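# Place gear and two bearing rings in near-row holders

## Task

In the holder row closest to the robot, set the gear and both bearing rings down flat, each one in the holder whose shape matches it, then release them so neither gripper is still holding anything.

## Robot and tools

Robot: two arms, left_arm and right_arm, each ending in a parallel two-finger gripper. Bases in the scene frame: left_arm at (+0.023, +0.334, 0) m, quat_wxyz (+0.996, 0, 0, +0.093); right_arm at (-0.039, -0.262, 0) m, quat_wxyz (+1.000, 0, 0, -0.013). The names do not refer to image sides.

Scene frame: origin on the table top midway between the arms, +z up, +x out over the table, left_arm on the +y side. Results report each gripper's end_effector_position (metres) and end_effector_quat_wxyz in this frame. That point lies between the finger pads, roughly 1 cm short of the fingertips. Reported positions can be off, more so at long reach. Gripper axes: fingers point along its own +z, and they open and close along its own y.

Row format (shared by both motion tools): 14 numbers, each in [-1, 1]. First seven are left_arm: dx, dy, dz, rx, ry, rz, opening; the next seven are right_arm in the same order. Always send all 14, even if one arm is idle. dx..rz are offsets, not poses, expressed in that gripper's own axes; 1.0 equals 0.6 m of translation or 180 degrees of rotation, and rx, ry, rz form one rotation vector. Opening is absolute: +1 fully open (0.094 m), -1 closed.

execute_actions(actions): a list of actions run in order; each action is a table of up to 15 rows, one row per 1/30 s control step; if fewer than 15 rows, the last row repeats. Every row's offsets are measured from the gripper's measured pose at the start of that action, not from the prior row. For a call's first action, the reference is the last pose reported in this scene. An empty list just returns state and images. Each action lasts 0.5 s.

move(target, speed, blocking): target is one 14-number row whose offsets are measured from the pose in the latest result that showed one. Each gripper travels straight toward its target; both finish together, in 0.5 to 10 s (cut off at 10 s). speed is the path top speed in m/s, 0.002 to 0.5, default 0.25; turning is capped at twice that in rad/s. Openings are sent at the start. Paths ignore obstacles and the other arm; grippers lag, stray and may exceed speed, especially with a nearly straight arm. Faster contact and targets set deeper past contact push harder. blocking=false returns after 0.5 s while motion continues; then only wait or stop are accepted until a result shows the move finished. The result adds a 'move:' line: ending such as done, off_target, moving, held or fault (an arm not named is done), plus limits: paced means the sent pose was clipped, held means a check blocked some steps (the arm may then jump faster than speed). Each gripper's distance from its target is also given.

wait(seconds): 0 to 10; lets the scene run with last commands held; returns early if a running move ends. stop(): brakes a running move; needs room, more when fast; fingers keep moving. zoom_image(camera, region): camera is cam_head_left or cam_head_right (both 504x504); region [x0, y0, x1, y1] in pixels from the top-left, at most 504x504. read_manual(section) returns only licence texts. finished_scene(scene) ends the given scene irreversibly; the goal must already hold and stay holding. Replying without a tool call ends everything.

Controller behaviour: each step, the commanded pose is clipped to within 70 mm and 16 degrees of the measured pose, then damped IK drives the joints, favouring position over orientation. Large offsets may need several actions; after an action the arm continues at most to its last clipped pose. 'Hand target' lines show where each gripper is currently being driven. Arms tend to settle a centimetre or more low, and repeated zero offsets let them sag further; to hold an arm still, send the correcting offset in a reply's first call and zeros afterwards, raising the aim if it still sits low. An arm blocked by an object keeps pushing until commanded otherwise. 'pose unreachable' means the clearance check altered or blocked the named arm's command. Joint ranges (rad): waist -2.618 to 3.054, shoulder 0 to 3.142, elbow 0 to 3.142, wrist pitch -1.571 to 1.571, wrist yaw -1.571 to 1.571, wrist roll -2.094 to 2.094; elbows stop just before straight. A wrist camera mount near the gripper adds bulk.

Gripping: grip_measured is the measured opening on the command scale (the last Joint positions entry is metres). Readings may be off by about 1 mm per gripper. To hold a part, command about 0.03 below grip_measured; smaller margins grip more gently. Pad force is about 50 to 62 N, less for parts under ~2 mm thick, with brief spikes at first contact.

Other result lines: joint torques (offset, scaled, noisy; friction can mimic load), MOTOR HOT from 75 °C; at 90 °C an OVER-TEMPERATURE FAULT stops that arm for 10 s, at 100 °C the arm goes limp and drops. Limit long loaded holds. FAULT lines can end waits or moves.

Avoid: knocking or placing anything off the table (fails the task), arms colliding or pressing each other, drops, slips, slams and forceful pushes. Held parts may occasionally be tugged and loose objects nudged. Time passes while replies are written, with the robot holding its last command; smooth, efficient, low-effort motion is preferred.

Each tool is called after "Call:" as a command line: name --argument value for each argument, lists and objects as JSON in quotes; but a table of rows of numbers goes row by row, as --pt "numbers of a row", without its own name.

## Session

I'll start by looking at the scene.

Call:
execute_actions --actions '[]'

Scene clock: 0.00 s.
left_arm: end_effector_position=(+0.4991, +0.3872, +0.1915) grip_measured=+1.000 end_effector_quat_wxyz=(+0.209, +0.281, +0.712, +0.609) | right_arm: end_effector_position=(+0.0220, +0.1440, +0.2221) grip_measured=+1.000 end_effector_quat_wxyz=(+0.670, -0.592, +0.388, -0.222)
Joint positions: left_arm=[-0.407  1.83   1.06   0.414 -1.058  1.303  0.094] | right_arm=[ 1.853  1.644  0.723  0.914  1.155 -1.305  0.094]
Joint velocities: left_arm=[ 0.002 -0.012  0.012 -0.007 -0.051 -0.037  0.   ] | right_arm=[-0.012  0.012  0.007  0.037  0.066 -0.095  0.   ]
Joint torques (N m, as the arm reports them, + toward a larger angle): no reading
Hand target (left_arm): +0.499, +0.388, +0.202; +0.219, +0.268, +0.712, +0.611
Hand target (right_arm): +0.022, +0.144, +0.226; +0.674, -0.587, +0.393, -0.216

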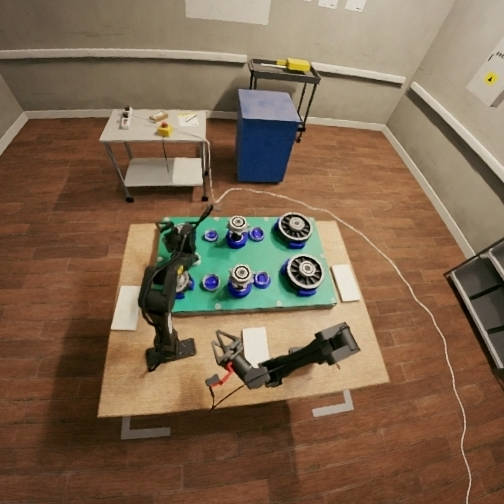

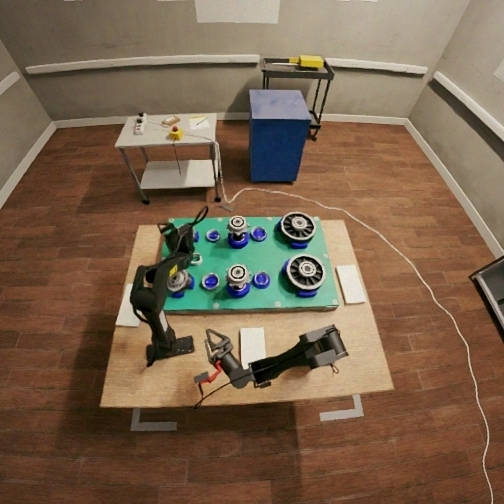

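Call:
zoom_image --camera "cam_head_left" --region '[100, 190, 400, 420]'

Call:
zoom_image --camera "cam_head_right" --region '[100, 190, 400, 420]'

Region (100, 190, 400, 420) of cam_head_left's 504x504 image, scaled by 1.680, with more detail than that image has; it fills the top 386 rows of this view, and the rest is white.

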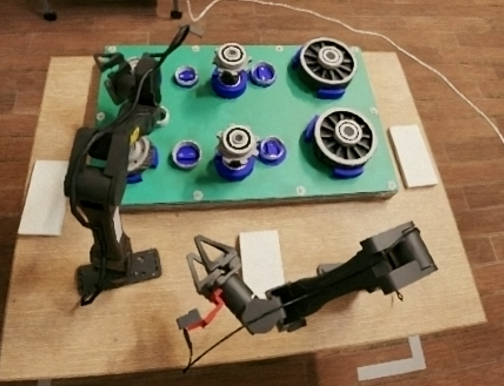

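Region (100, 190, 400, 420) of cam_head_right's 504x504 image, scaled by 1.680, with more detail than that image has; it fills the top 386 rows of this view, and the rest is white.

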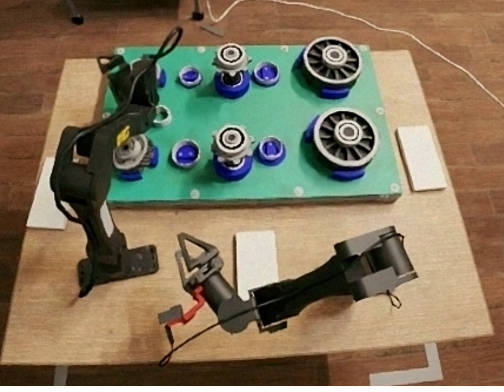

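Call:
zoom_image --camera "cam_head_right" --region '[140, 205, 280, 315]'

Call:
zoom_image --camera "cam_head_left" --region '[140, 205, 280, 315]'

Region (140, 205, 280, 315) of cam_head_right's 504x504 image, scaled by 3.600, with more detail than that image has; it fills the top 396 rows of this view, and the rest is white.

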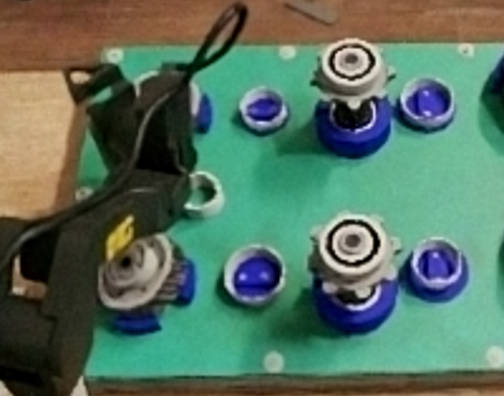

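Region (140, 205, 280, 315) of cam_head_left's 504x504 image, scaled by 3.600, with more detail than that image has; it fills the top 396 rows of this view, and the rest is white.

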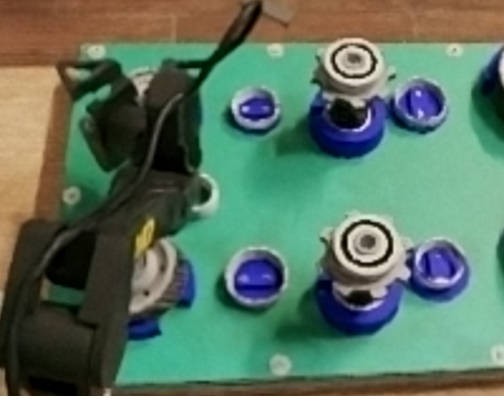

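Call:
move --target '[0.625, -0.124, -0.144, 0.430, 0.1475, -0.198, 1, 0.441, 0.024, -0.125, -0.449, 0.2255, 0.1025, 1]' --speed 0.3

Scene clock: 90.57 s.
left_arm: end_effector_position=(+0.1498, +0.5572, +0.1453) grip_measured=+1.000 end_effector_quat_wxyz=(-0.018, -0.002, +1.000, +0.001) | right_arm: end_effector_position=(+0.1201, -0.1016, +0.1350) grip_measured=+1.000 end_effector_quat_wxyz=(+0.002, +0.705, -0.709, +0.010)
Joint positions: left_arm=[ 0.841  1.531  1.336 -1.393 -0.032  1.023  0.094] | right_arm=[ 0.827  1.401  1.179 -1.353  0.02  -0.764  0.094]
Joint velocities: left_arm=[-0.007 -0.012 -0.012 -0.022  0.066 -0.007  0.   ] | right_arm=[ 0.007 -0.022 -0.002 -0.022  0.022 -0.066  0.   ]
Joint torques (N m, as the arm reports them, + toward a larger angle): left_arm=[ 0.46 -4.6   8.05 -0.19  0.13  0.05] | right_arm=[-0.29 -4.31  7.06  0.09 -0.13 -0.08]
Hand target (left_arm): +0.152, +0.559, +0.152; -0.010, -0.001, +1.000, +0.002
Hand target (right_arm): +0.120, -0.100, +0.140; +0.003, +0.707, -0.707, +0.001
Off the commanded pose (left_arm): 0.005 m, 2 deg.
Off the commanded pose (right_arm): 0.006 m, 1 deg.
move: done

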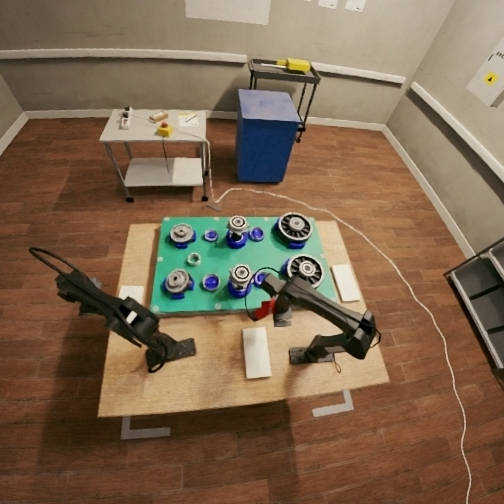

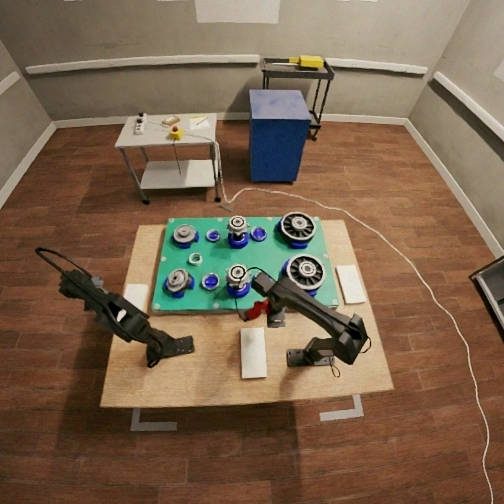

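Call:
zoom_image --camera "cam_head_left" --region '[145, 210, 265, 320]'

Call:
zoom_image --camera "cam_head_right" --region '[145, 210, 265, 320]'

Region (145, 210, 265, 320) of cam_head_left's 504x504 image, scaled by 4.200, with more detail than that image has; it fills the top 462 rows of this view, and the rest is white.

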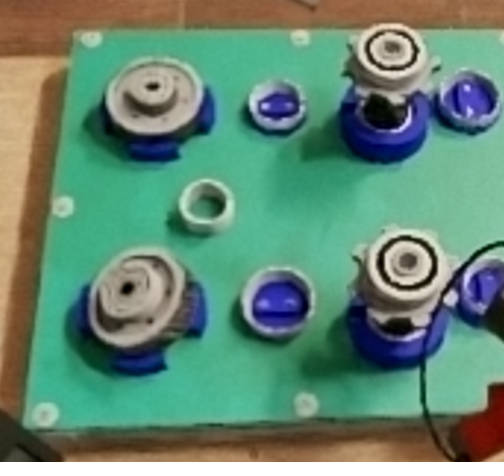

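Region (145, 210, 265, 320) of cam_head_right's 504x504 image, scaled by 4.200, with more detail than that image has; it fills the top 462 rows of this view, and the rest is white.

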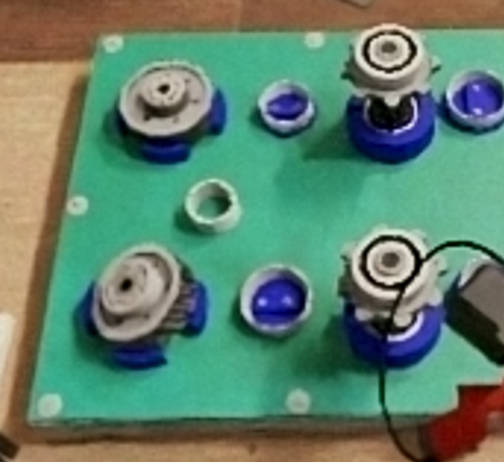

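Call:
zoom_image --camera "cam_head_left" --region '[155, 260, 225, 305]'

Call:
zoom_image --camera "cam_head_right" --region '[155, 260, 225, 305]'

Call:
zoom_image --camera "cam_head_left" --region '[160, 215, 230, 270]'

Region (155, 260, 225, 305) of cam_head_left's 504x504 image, scaled by 7.200, with more detail than that image has; it fills the top 324 rows of this view, and the rest is white.

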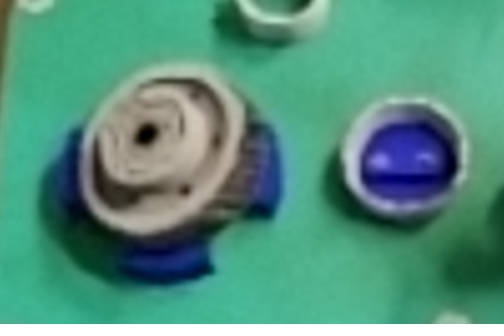

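Region (155, 260, 225, 305) of cam_head_right's 504x504 image, scaled by 7.200, with more detail than that image has; it fills the top 324 rows of this view, and the rest is white.

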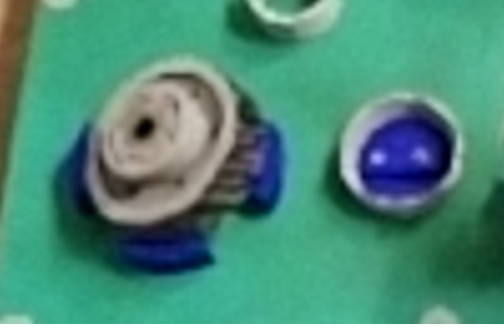

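Region (160, 215, 230, 270) of cam_head_left's 504x504 image, scaled by 7.200, with more detail than that image has; it fills the top 396 rows of this view, and the rest is white.

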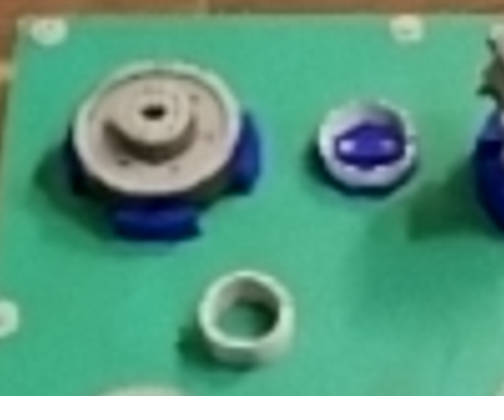

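Call:
zoom_image --camera "cam_head_left" --region '[40, 240, 220, 400]'

Call:
zoom_image --camera "cam_head_left" --region '[230, 250, 400, 400]'

Region (40, 240, 220, 400) of cam_head_left's 504x504 image, scaled by 2.800, with more detail than that image has.

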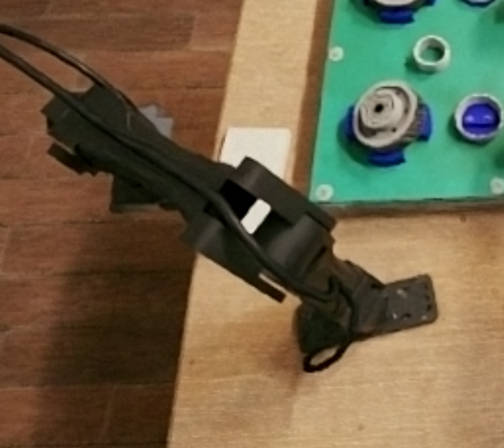

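Region (230, 250, 400, 400) of cam_head_left's 504x504 image, scaled by 2.965, with more detail than that image has; it fills the top 445 rows of this view, and the rest is white.

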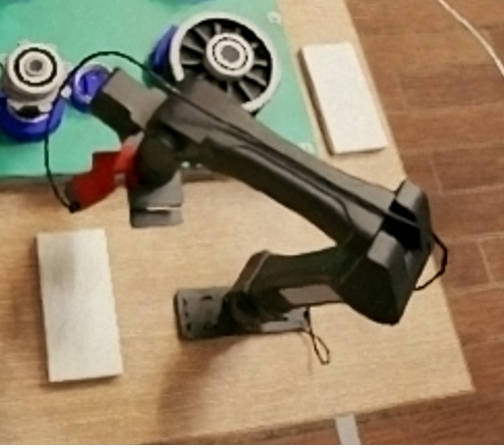

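Call:
zoom_image --camera "cam_head_left" --region '[90, 200, 400, 430]'

Call:
zoom_image --camera "cam_head_right" --region '[90, 200, 400, 430]'

Region (90, 200, 400, 430) of cam_head_left's 504x504 image, scaled by 1.626, with more detail than that image has; it fills the top 374 rows of this view, and the rest is white.

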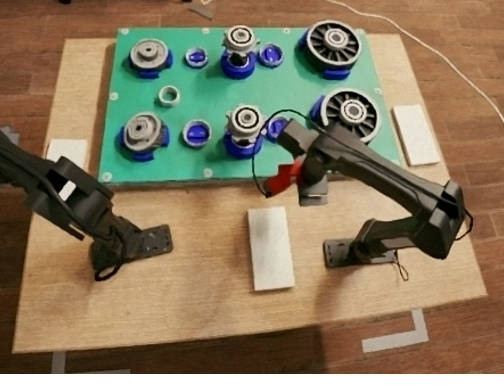

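Region (90, 200, 400, 430) of cam_head_right's 504x504 image, scaled by 1.626, with more detail than that image has; it fills the top 374 rows of this view, and the rest is white.

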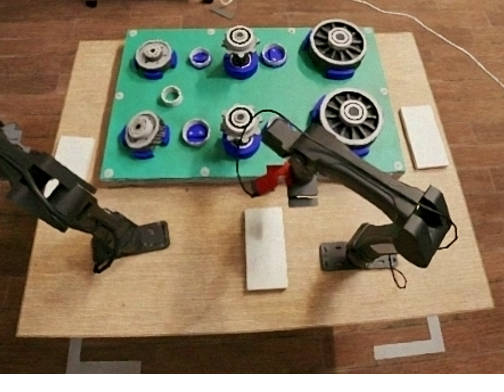

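Call:
zoom_image --camera "cam_head_right" --region '[135, 320, 215, 380]'

Call:
zoom_image --camera "cam_head_right" --region '[275, 325, 355, 385]'

Region (135, 320, 215, 380) of cam_head_right's 504x504 image, scaled by 6.300, with more detail than that image has; it fills the top 378 rows of this view, and the rest is white.

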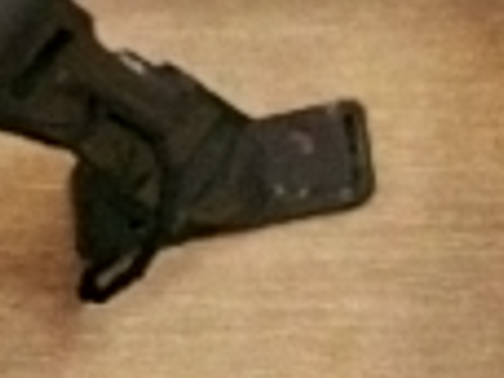

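Region (275, 325, 355, 385) of cam_head_right's 504x504 image, scaled by 6.300, with more detail than that image has; it fills the top 378 rows of this view, and the rest is white.

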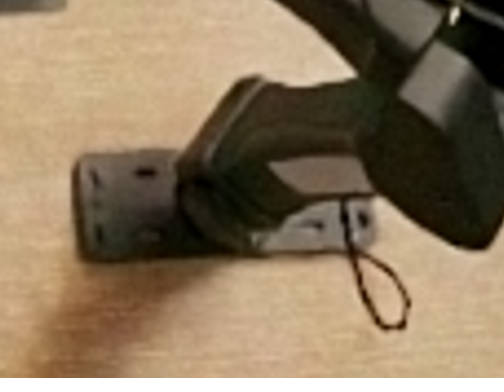

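Call:
zoom_image --camera "cam_head_right" --region '[140, 280, 220, 330]'

Call:
zoom_image --camera "cam_head_left" --region '[140, 280, 220, 330]'

Region (140, 280, 220, 330) of cam_head_right's 504x504 image, scaled by 6.300, with more detail than that image has; it fills the top 315 rows of this view, and the rest is white.

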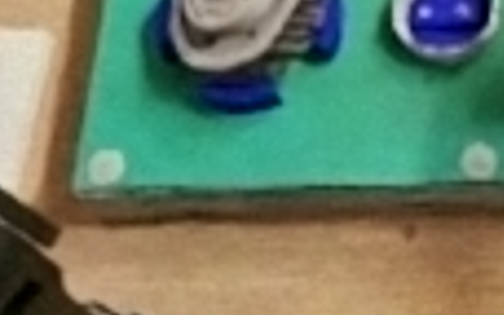

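Region (140, 280, 220, 330) of cam_head_left's 504x504 image, scaled by 6.300, with more detail than that image has; it fills the top 315 rows of this view, and the rest is white.

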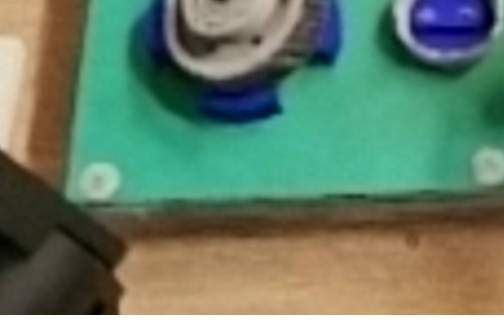

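Call:
move --target '[-0.258, -0.660, -0.059, 0.0078, -0.0095, -0.4042, 1, 0.167, -0.05, -0.033, 0, 0, 0.889, 1]' --speed 0.45

Scene clock: 214.37 s.
left_arm: end_effector_position=(+0.3012, +0.1686, +0.1716) grip_measured=+1.000 end_effector_quat_wxyz=(+0.003, -0.594, +0.804, +0.001) | right_arm: end_effector_position=(+0.1545, -0.1968, +0.1517) grip_measured=+1.000 end_effector_quat_wxyz=(+0.005, +0.568, +0.823, -0.002)
Joint positions: left_arm=[-0.729  1.781  1.713 -1.501 -0.007 -1.814  0.094] | right_arm=[ 0.356  1.315  1.179 -1.432  0.01   1.538  0.094]
Joint velocities: left_arm=[ 0.017 -0.012 -0.017  0.022 -0.007 -0.11   0.   ] | right_arm=[-0.002 -0.012  0.007 -0.051  0.051 -0.037  0.   ]
Joint torques (N m, as the arm reports them, + toward a larger angle): left_arm=[-0.56 -6.45  8.13 -0.21 -0.02 -0.06] | right_arm=[-0.31 -5.8   5.06  0.08  0.05  0.2 ]
Hand target (left_arm): +0.301, +0.169, +0.178; +0.010, -0.595, +0.804, +0.001
Hand target (right_arm): +0.149, -0.201, +0.156; +0.007, +0.576, +0.818, -0.004
Off the commanded pose (left_arm): 0.010 m, 0 deg.
Off the commanded pose (right_arm): 0.009 m, 1 deg.
move: done

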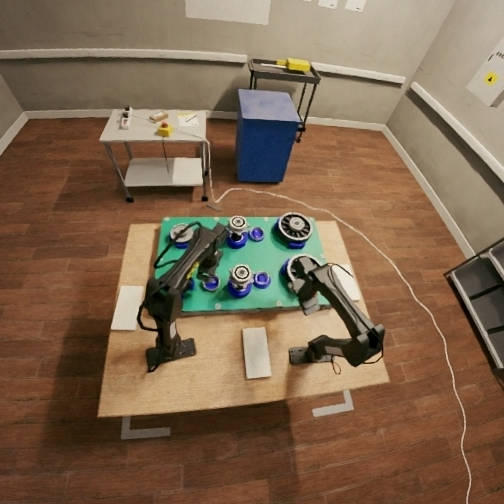

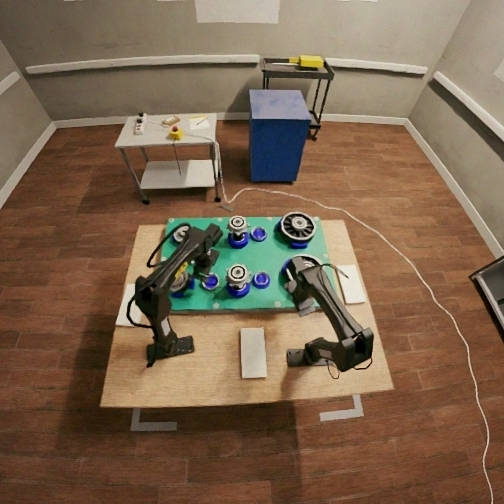

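Call:
zoom_image --camera "cam_head_right" --region '[180, 230, 280, 310]'

Call:
zoom_image --camera "cam_head_left" --region '[180, 230, 280, 310]'

Region (180, 230, 280, 310) of cam_head_right's 504x504 image, scaled by 5.040, with more detail than that image has; it fills the top 403 rows of this view, and the rest is white.

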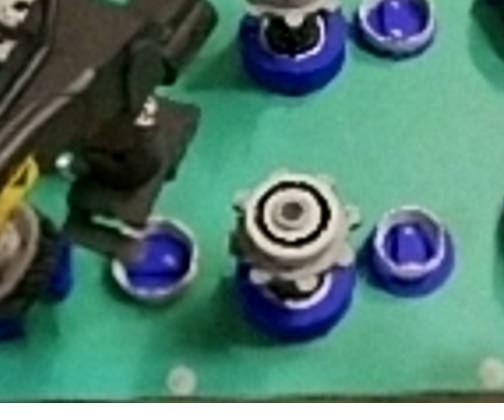

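Region (180, 230, 280, 310) of cam_head_left's 504x504 image, scaled by 5.040, with more detail than that image has; it fills the top 403 rows of this view, and the rest is white.

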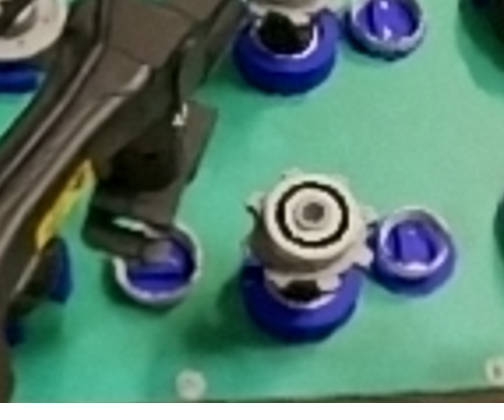

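Call:
move --target '[0.0097, -0.0117, 0.092, 0, 0, 0, 1, 0.1117, 0.307, 0.012, 0, 0, 0, 1]' --speed 0.2

Call:
zoom_image --camera "cam_head_right" --region '[185, 240, 285, 310]'

Call:
zoom_image --camera "cam_head_left" --region '[185, 240, 285, 310]'

Scene clock: 228.97 s.
left_arm: end_effector_position=(+0.3083, +0.1625, +0.1179) grip_measured=+1.000 end_effector_quat_wxyz=(+0.003, -0.595, +0.804, +0.001) | right_arm: end_effector_position=(+0.3042, -0.0685, +0.1415) grip_measured=+1.000 end_effector_quat_wxyz=(+0.004, +0.566, +0.825, +0.002)
Joint positions: left_arm=[-0.733  1.804  1.528 -1.295 -0.007 -1.822  0.094] | right_arm=[ 0.541  2.057  1.968 -1.474  0.006  1.717  0.094]
Joint velocities: left_arm=[-0.012 -0.002 -0.007 -0.022 -0.007  0.022  0.   ] | right_arm=[-0.002 -0.002 -0.002 -0.022 -0.095  0.037  0.   ]
Joint torques (N m, as the arm reports them, + toward a larger angle): left_arm=[-0.73 -6.94  5.06  0.09  0.02 -0.06] | right_arm=[  0.26 -11.33   6.9    0.07   0.05   0.14]
Hand target (left_arm): +0.307, +0.160, +0.117; +0.003, -0.594, +0.804, +0.001
Hand target (right_arm): +0.303, -0.068, +0.146; +0.006, +0.568, +0.823, -0.002
Off the commanded pose (left_arm): 0.003 m, 0 deg.
Off the commanded pose (right_arm): 0.003 m, 1 deg.
move: done

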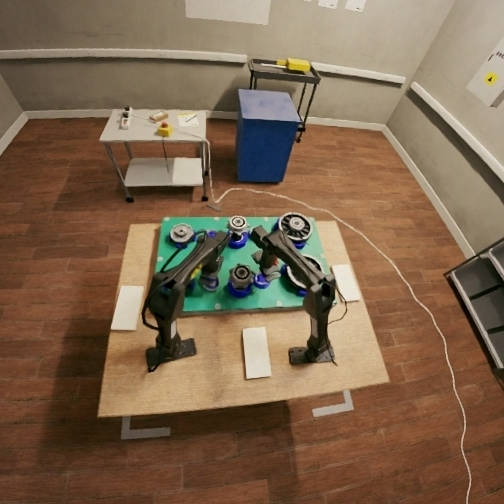

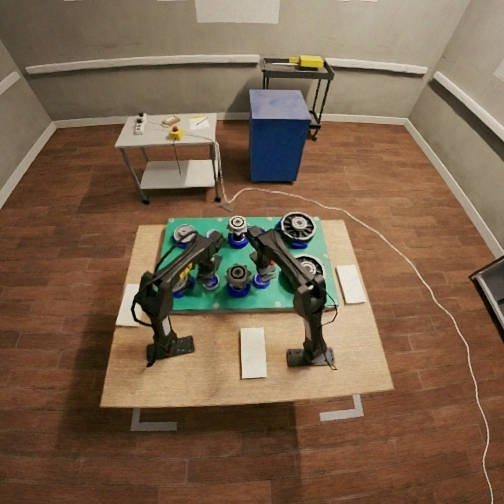

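Region (185, 240, 285, 310) of cam_head_right's 504x504 image, scaled by 5.040, with more detail than that image has; it fills the top 353 rows of this view, and the rest is white.

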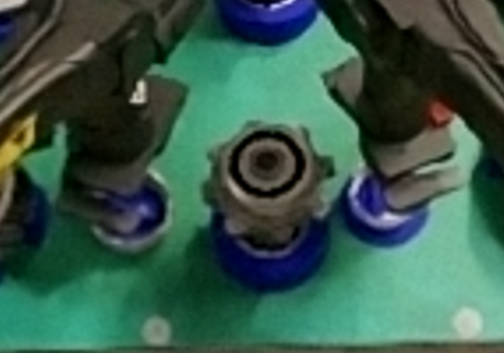

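Region (185, 240, 285, 310) of cam_head_left's 504x504 image, scaled by 5.040, with more detail than that image has; it fills the top 353 rows of this view, and the rest is white.

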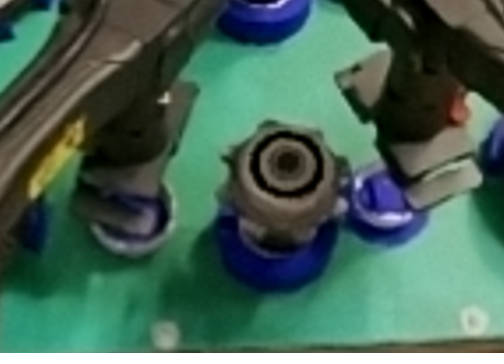

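Call:
zoom_image --camera "cam_head_right" --region '[190, 260, 230, 300]'

Call:
zoom_image --camera "cam_head_left" --region '[190, 260, 230, 300]'

Region (190, 260, 230, 300) of cam_head_right's 504x504 image, scaled by 12.600, with more detail than that image has.

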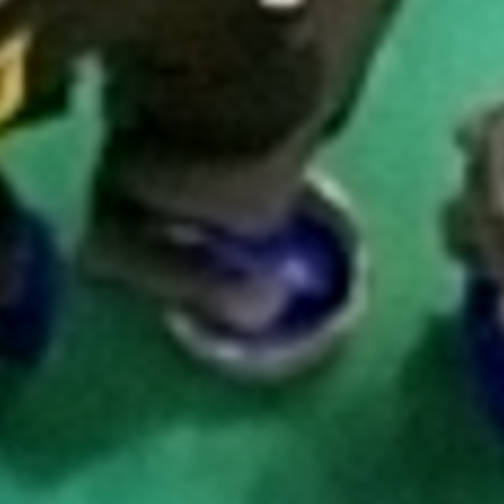

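Region (190, 260, 230, 300) of cam_head_left's 504x504 image, scaled by 12.600, with more detail than that image has.

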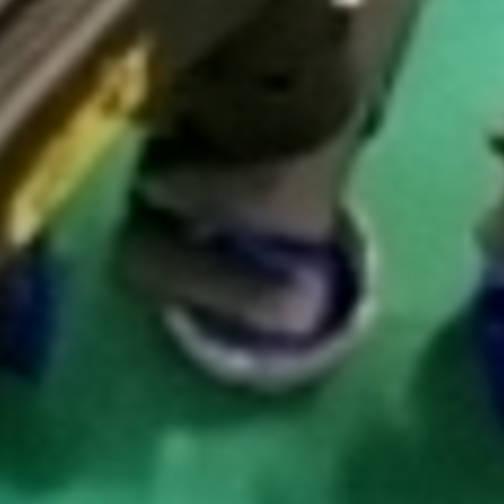

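Call:
move --target '[-0.011, 0.0135, 0.045, 0, 0, 0, 1, 0, 0, 0.035, 0, 0, 0, 1]' --speed 0.05

Call:
zoom_image --camera "cam_head_right" --region '[190, 260, 230, 300]'

Call:
zoom_image --camera "cam_head_left" --region '[190, 260, 230, 300]'

Scene clock: 278.57 s.
left_arm: end_effector_position=(+0.3010, +0.1689, +0.0852) grip_measured=+1.000 end_effector_quat_wxyz=(-0.002, -0.594, +0.804, +0.013) | right_arm: end_effector_position=(+0.3039, -0.0683, +0.1204) grip_measured=+1.000 end_effector_quat_wxyz=(+0.001, +0.566, +0.825, -0.002)
Joint positions: left_arm=[-0.728  1.804  1.397 -1.189 -0.007 -1.814  0.094] | right_arm=[ 0.541  2.057  1.884 -1.4    0.004  1.717  0.094]
Joint velocities: left_arm=[-0.017  0.007 -0.012 -0.051 -0.007 -0.037  0.   ] | right_arm=[-0.002 -0.017  0.002  0.051 -0.051  0.007  0.   ]
Joint torques (N m, as the arm reports them, + toward a larger angle): left_arm=[ 0.97 -8.55  4.77  0.    0.06  0.03] | right_arm=[  0.06 -12.41   4.32   0.46   0.02   0.04]
Hand target (left_arm): +0.303, +0.171, +0.091; +0.003, -0.595, +0.804, +0.001
Hand target (right_arm): +0.304, -0.068, +0.120; +0.004, +0.565, +0.825, +0.002
Off the commanded pose (left_arm): 0.006 m, 1 deg.
Off the commanded pose (right_arm): 0.001 m, 1 deg.
move: done

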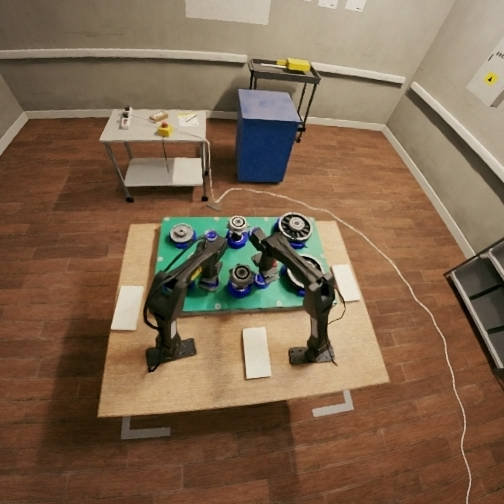

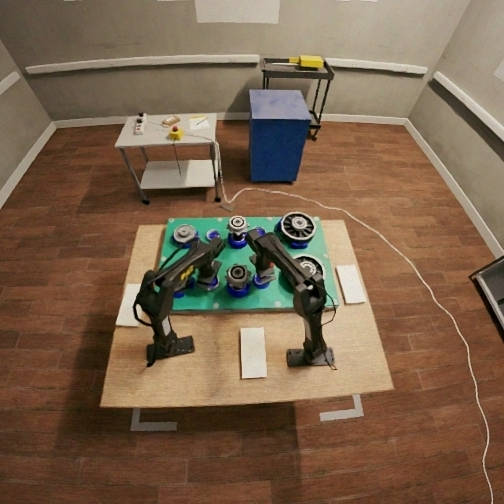

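Region (190, 260, 230, 300) of cam_head_right's 504x504 image, scaled by 12.600, with more detail than that image has.

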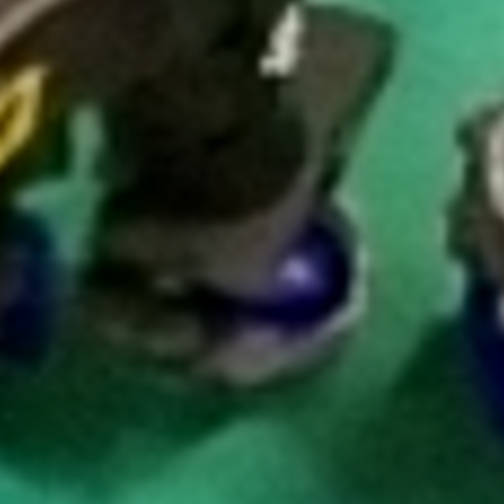

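Region (190, 260, 230, 300) of cam_head_left's 504x504 image, scaled by 12.600, with more detail than that image has.

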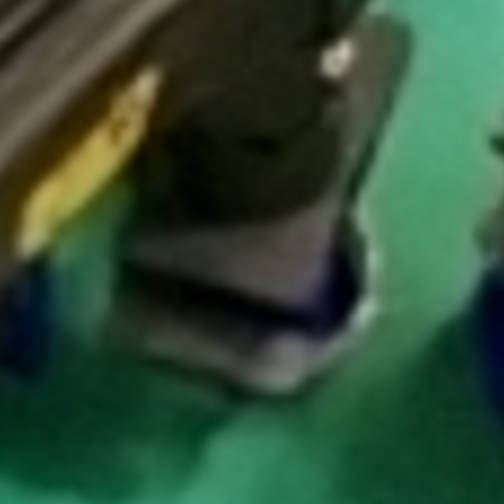

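Call:
move --target '[0, 0, 0.02, 0, 0, 0, 1, 0, 0, 0.03, 0, 0, 0, 1]' --speed 0.02

Call:
zoom_image --camera "cam_head_right" --region '[190, 250, 290, 310]'

Call:
zoom_image --camera "cam_head_left" --region '[190, 250, 290, 310]'

Scene clock: 283.93 s.
left_arm: end_effector_position=(+0.3013, +0.1687, +0.0800) grip_measured=+1.000 end_effector_quat_wxyz=(-0.001, -0.594, +0.804, +0.010) | right_arm: end_effector_position=(+0.3032, -0.0683, +0.1050) grip_measured=+1.000 end_effector_quat_wxyz=(-0.001, +0.566, +0.825, -0.004)
Joint positions: left_arm=[-0.728  1.804  1.376 -1.163 -0.007 -1.814  0.094] | right_arm=[ 0.541  2.057  1.823 -1.344  0.002  1.717  0.094]
Joint velocities: left_arm=[ 0.007  0.007 -0.012 -0.081 -0.037 -0.066  0.   ] | right_arm=[ 0.002 -0.012 -0.002 -0.066  0.007 -0.007  0.   ]
Joint torques (N m, as the arm reports them, + toward a larger angle): left_arm=[-0.12 -6.39  4.1   0.21  0.08 -0.04] | right_arm=[  0.   -11.72   4.35   0.47   0.04   0.05]
Hand target (left_arm): +0.301, +0.169, +0.073; -0.002, -0.594, +0.804, +0.013
Hand target (right_arm): +0.304, -0.068, +0.102; +0.001, +0.566, +0.825, -0.002
Off the commanded pose (left_arm): 0.007 m, 0 deg.
Off the commanded pose (right_arm): 0.003 m, 0 deg.
move: done

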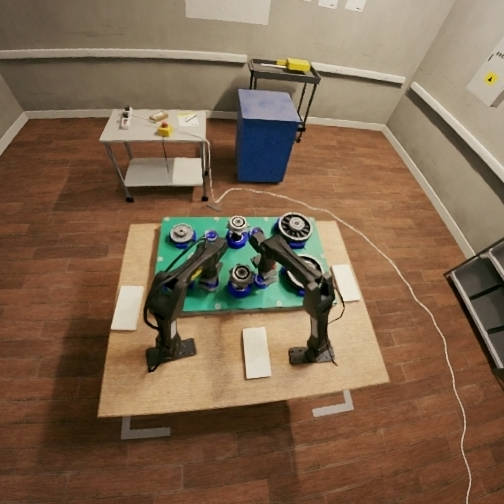

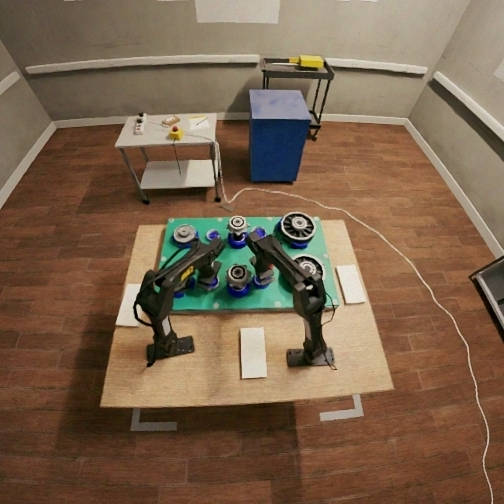

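Region (190, 250, 290, 310) of cam_head_right's 504x504 image, scaled by 5.040, with more detail than that image has; it fills the top 302 rows of this view, and the rest is white.

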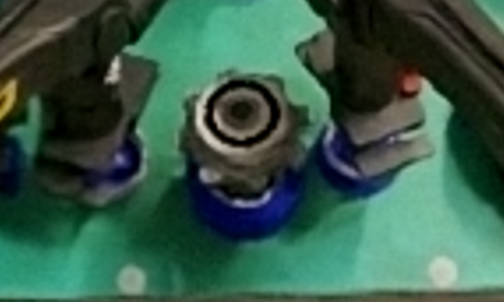

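Region (190, 250, 290, 310) of cam_head_left's 504x504 image, scaled by 5.040, with more detail than that image has; it fills the top 302 rows of this view, and the rest is white.

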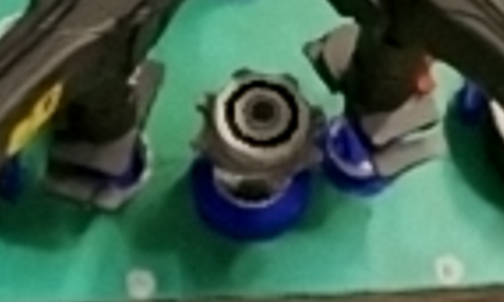

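Call:
move --target '[0, 0, -0.003, 0, 0, 0, 0.45, 0, 0, 0, 0, 0, 0, 1]' --speed 0.02

Call:
zoom_image --camera "cam_head_right" --region '[190, 260, 230, 300]'

Call:
zoom_image --camera "cam_head_left" --region '[190, 260, 230, 300]'

Scene clock: 290.07 s.
left_arm: end_effector_position=(+0.2978, +0.1701, +0.0803) grip_measured=+0.577 end_effector_quat_wxyz=(-0.005, -0.594, +0.804, +0.016) | right_arm: end_effector_position=(+0.3038, -0.0677, +0.1050) grip_measured=+1.000 end_effector_quat_wxyz=(-0.001, +0.566, +0.825, -0.002)
Joint positions: left_arm=[-0.728  1.803  1.376 -1.177 -0.003 -1.814  0.074] | right_arm=[ 0.541  2.057  1.823 -1.341  0.001  1.717  0.094]
Joint velocities: left_arm=[-0.002 -0.017 -0.022 -0.11  -0.037  0.007 -0.   ] | right_arm=[-0.007 -0.007 -0.007  0.051 -0.037  0.037  0.   ]
Joint torques (N m, as the arm reports them, + toward a larger angle): left_arm=[-0.19 -6.79  6.09  0.07 -0.02 -0.08] | right_arm=[ -0.07 -11.78   5.2    0.25  -0.02   0.03]
Hand target (left_arm): +0.301, +0.169, +0.082; -0.001, -0.594, +0.804, +0.010
Hand target (right_arm): +0.303, -0.068, +0.105; -0.001, +0.566, +0.825, -0.004
Off the commanded pose (left_arm): 0.004 m, 1 deg.
Off the commanded pose (right_arm): 0.001 m, 0 deg.
move: done

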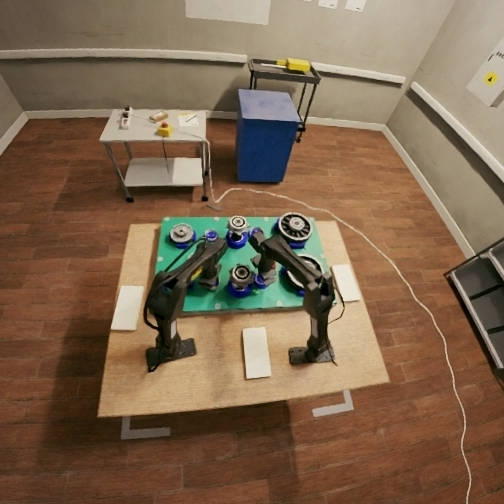

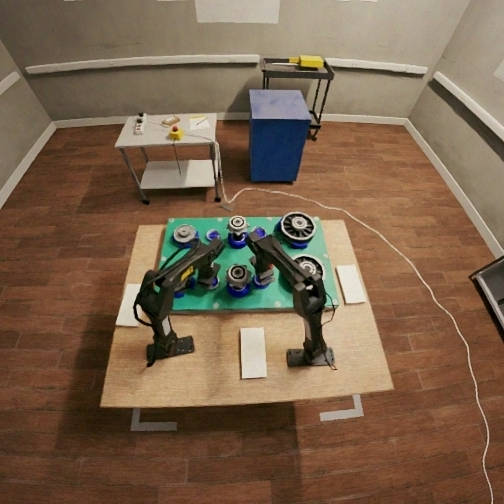

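Region (190, 260, 230, 300) of cam_head_right's 504x504 image, scaled by 12.600, with more detail than that image has.

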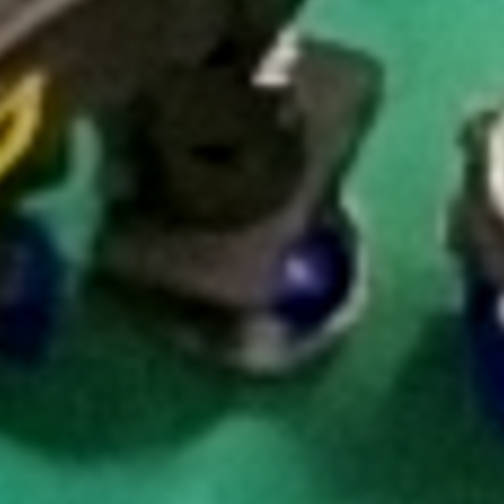

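Region (190, 260, 230, 300) of cam_head_left's 504x504 image, scaled by 12.600, with more detail than that image has.

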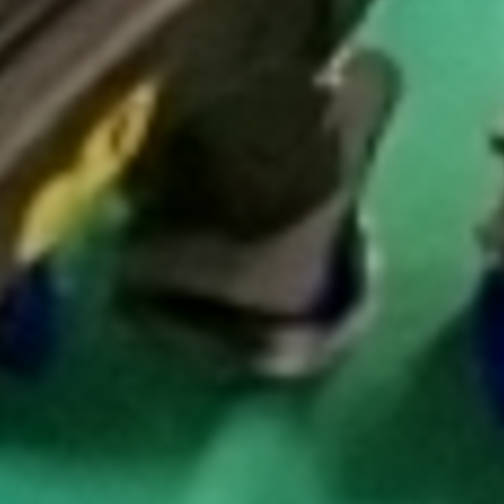

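Call:
move --target '[0, 0, -0.06, 0, 0, 0, 0.54, 0.0053, -0.014, 0.008, 0, 0, 0, 1]' --speed 0.04

Call:
zoom_image --camera "cam_head_right" --region '[190, 250, 290, 310]'

Call:
zoom_image --camera "cam_head_left" --region '[190, 250, 290, 310]'

Scene clock: 302.83 s.
left_arm: end_effector_position=(+0.2965, +0.1708, +0.1045) grip_measured=+0.577 end_effector_quat_wxyz=(-0.009, -0.594, +0.804, +0.025) | right_arm: end_effector_position=(+0.2967, -0.0713, +0.0964) grip_measured=+1.000 end_effector_quat_wxyz=(-0.006, +0.566, +0.825, -0.010)
Joint positions: left_arm=[-0.728  1.803  1.472 -1.293 -0.003 -1.814  0.074] | right_arm=[ 0.541  2.044  1.77  -1.32  -0.001  1.717  0.094]
Joint velocities: left_arm=[ 0.002  0.007 -0.017  0.022 -0.051  0.022 -0.001] | right_arm=[-0.007 -0.007 -0.017  0.051 -0.037 -0.007  0.   ]
Joint torques (N m, as the arm reports them, + toward a larger angle): left_arm=[ 0.25 -7.63  8.31 -0.29  0.03 -0.02] | right_arm=[  0.65 -13.31   4.1    0.39  -0.01   0.13]
Hand target (left_arm): +0.298, +0.170, +0.116; -0.005, -0.594, +0.804, +0.016
Hand target (right_arm): +0.295, -0.068, +0.100; -0.001, +0.566, +0.825, -0.002
Off the commanded pose (left_arm): 0.012 m, 1 deg.
Off the commanded pose (right_arm): 0.006 m, 1 deg.
move: off_target (left_arm)

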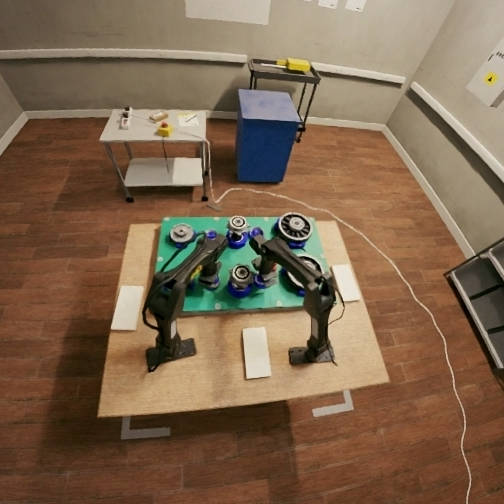

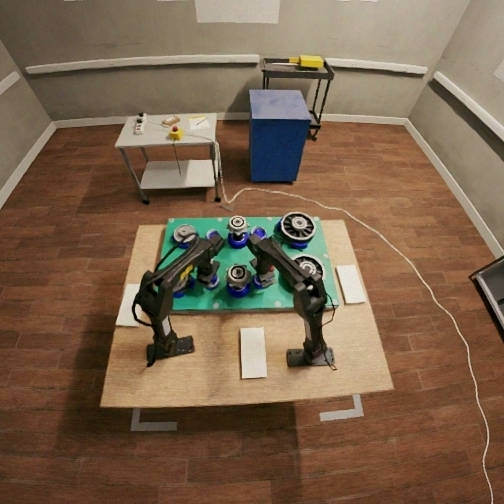

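Region (190, 250, 290, 310) of cam_head_right's 504x504 image, scaled by 5.040, with more detail than that image has; it fills the top 302 rows of this view, and the rest is white.

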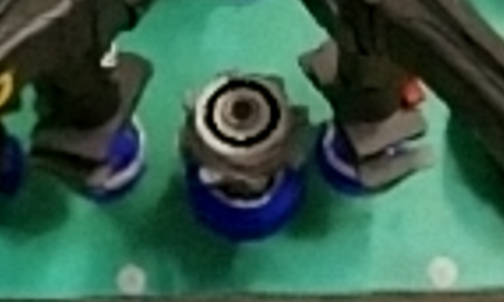

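Region (190, 250, 290, 310) of cam_head_left's 504x504 image, scaled by 5.040, with more detail than that image has; it fills the top 302 rows of this view, and the rest is white.

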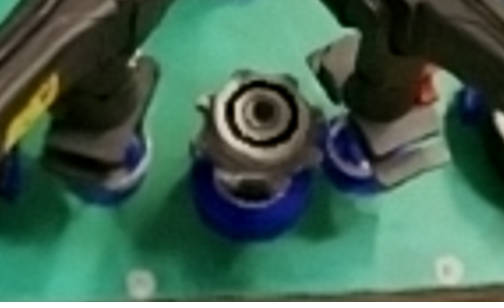

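Call:
move --target '[0.1895, 0.390, -0.012, 0.0173, -0.0016, 0.2439, 0.54, 0, 0, -0.008, 0, 0, 0, 0.2]' --speed 0.2

Call:
zoom_image --camera "cam_head_right" --region '[190, 250, 290, 310]'

Call:
zoom_image --camera "cam_head_left" --region '[190, 250, 290, 310]'

Scene clock: 338.13 s.
left_arm: end_effector_position=(+0.0452, +0.1309, +0.1154) grip_measured=+0.577 end_effector_quat_wxyz=(+0.000, -0.250, +0.968, -0.001) | right_arm: end_effector_position=(+0.2970, -0.0708, +0.0964) grip_measured=+0.305 end_effector_quat_wxyz=(-0.006, +0.566, +0.825, -0.009)
Joint positions: left_arm=[-1.652  1.309  1.03  -1.29  -0.001 -1.971  0.074] | right_arm=[ 0.541  2.044  1.77  -1.318 -0.003  1.717  0.061]
Joint velocities: left_arm=[ 0.012  0.007 -0.007 -0.022 -0.066  0.022 -0.   ] | right_arm=[-0.007  0.007  0.002 -0.037 -0.037 -0.007 -0.001]
Joint torques (N m, as the arm reports them, + toward a larger angle): left_arm=[-0.75 -4.44  5.68 -0.2  -0.05  0.  ] | right_arm=[ -0.07 -11.72   6.47  -0.01  -0.03   0.06]
Hand target (left_arm): +0.045, +0.136, +0.120; +0.005, -0.250, +0.968, -0.004
Hand target (right_arm): +0.297, -0.071, +0.101; -0.006, +0.566, +0.825, -0.010
Off the commanded pose (left_arm): 0.008 m, 0 deg.
Off the commanded pose (right_arm): 0.005 m, 0 deg.
move: done

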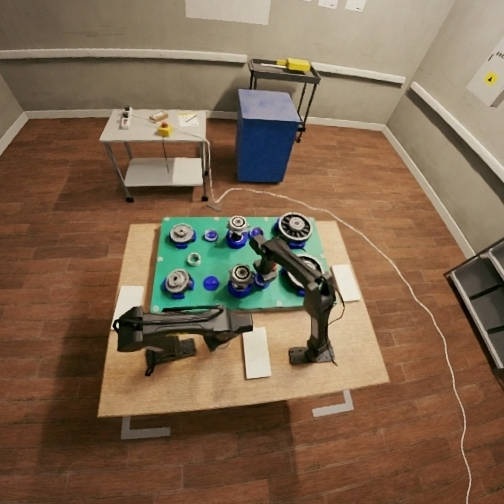

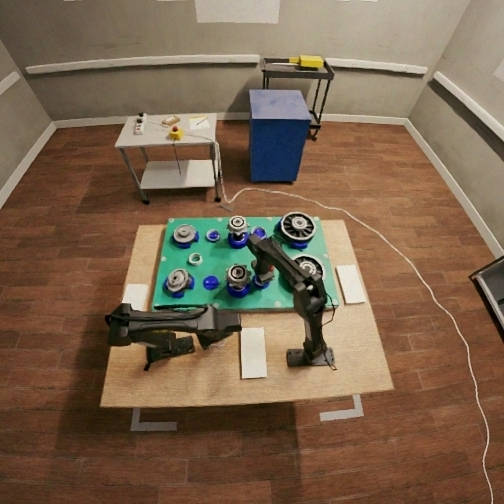

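Region (190, 250, 290, 310) of cam_head_right's 504x504 image, scaled by 5.040, with more detail than that image has; it fills the top 302 rows of this view, and the rest is white.

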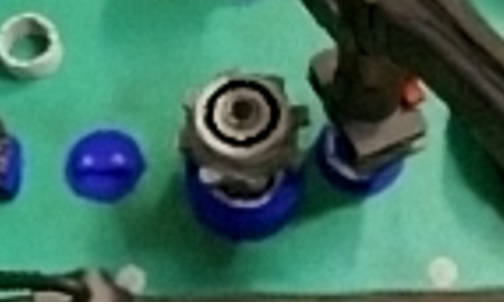

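Region (190, 250, 290, 310) of cam_head_left's 504x504 image, scaled by 5.040, with more detail than that image has; it fills the top 302 rows of this view, and the rest is white.

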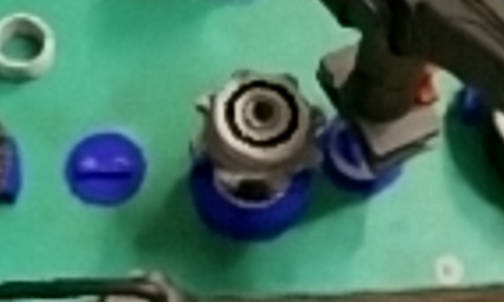

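Call:
move --target '[0, 0, 0.16, 0, 0, 0, 0.54, 0, 0, -0.075, 0, 0, 0, 0.27]' --speed 0.1

Scene clock: 344.03 s.
left_arm: end_effector_position=(+0.0453, +0.1299, +0.0206) grip_measured=+0.577 end_effector_quat_wxyz=(+0.000, -0.251, +0.968, +0.000) | right_arm: end_effector_position=(+0.2980, -0.0700, +0.1362) grip_measured=+0.305 end_effector_quat_wxyz=(-0.006, +0.566, +0.825, -0.008)
Joint positions: left_arm=[-1.652  1.413  0.721 -0.879 -0.001 -1.974  0.074] | right_arm=[ 0.541  2.056  1.944 -1.478 -0.004  1.717  0.061]
Joint velocities: left_arm=[ 0.007 -0.002 -0.007  0.022 -0.022 -0.051 -0.   ] | right_arm=[-0.002  0.007 -0.017 -0.037 -0.007 -0.022 -0.001]
Joint torques (N m, as the arm reports them, + toward a larger angle): left_arm=[-0.45 -3.23  4.96  0.17  0.02 -0.06] | right_arm=[ -0.13 -11.51   6.86  -0.01   0.03   0.02]
Hand target (left_arm): +0.044, +0.129, +0.020; +0.000, -0.250, +0.968, -0.001
Hand target (right_arm): +0.298, -0.071, +0.141; -0.006, +0.566, +0.825, -0.009
Off the commanded pose (left_arm): 0.001 m, 0 deg.
Off the commanded pose (right_arm): 0.005 m, 0 deg.
move: done

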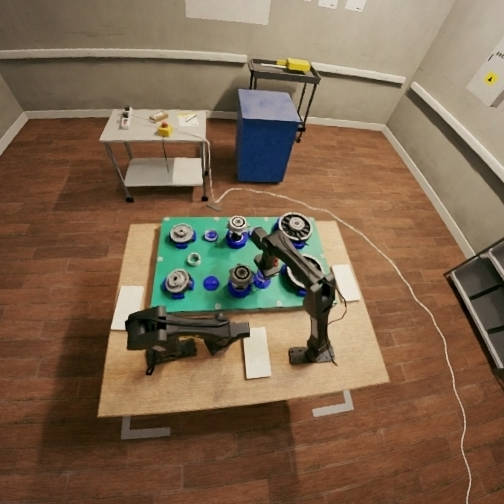

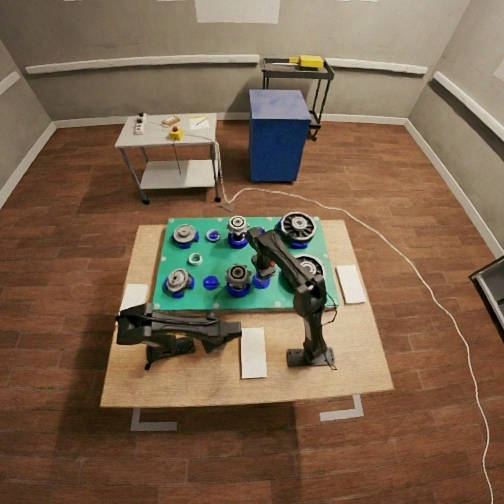

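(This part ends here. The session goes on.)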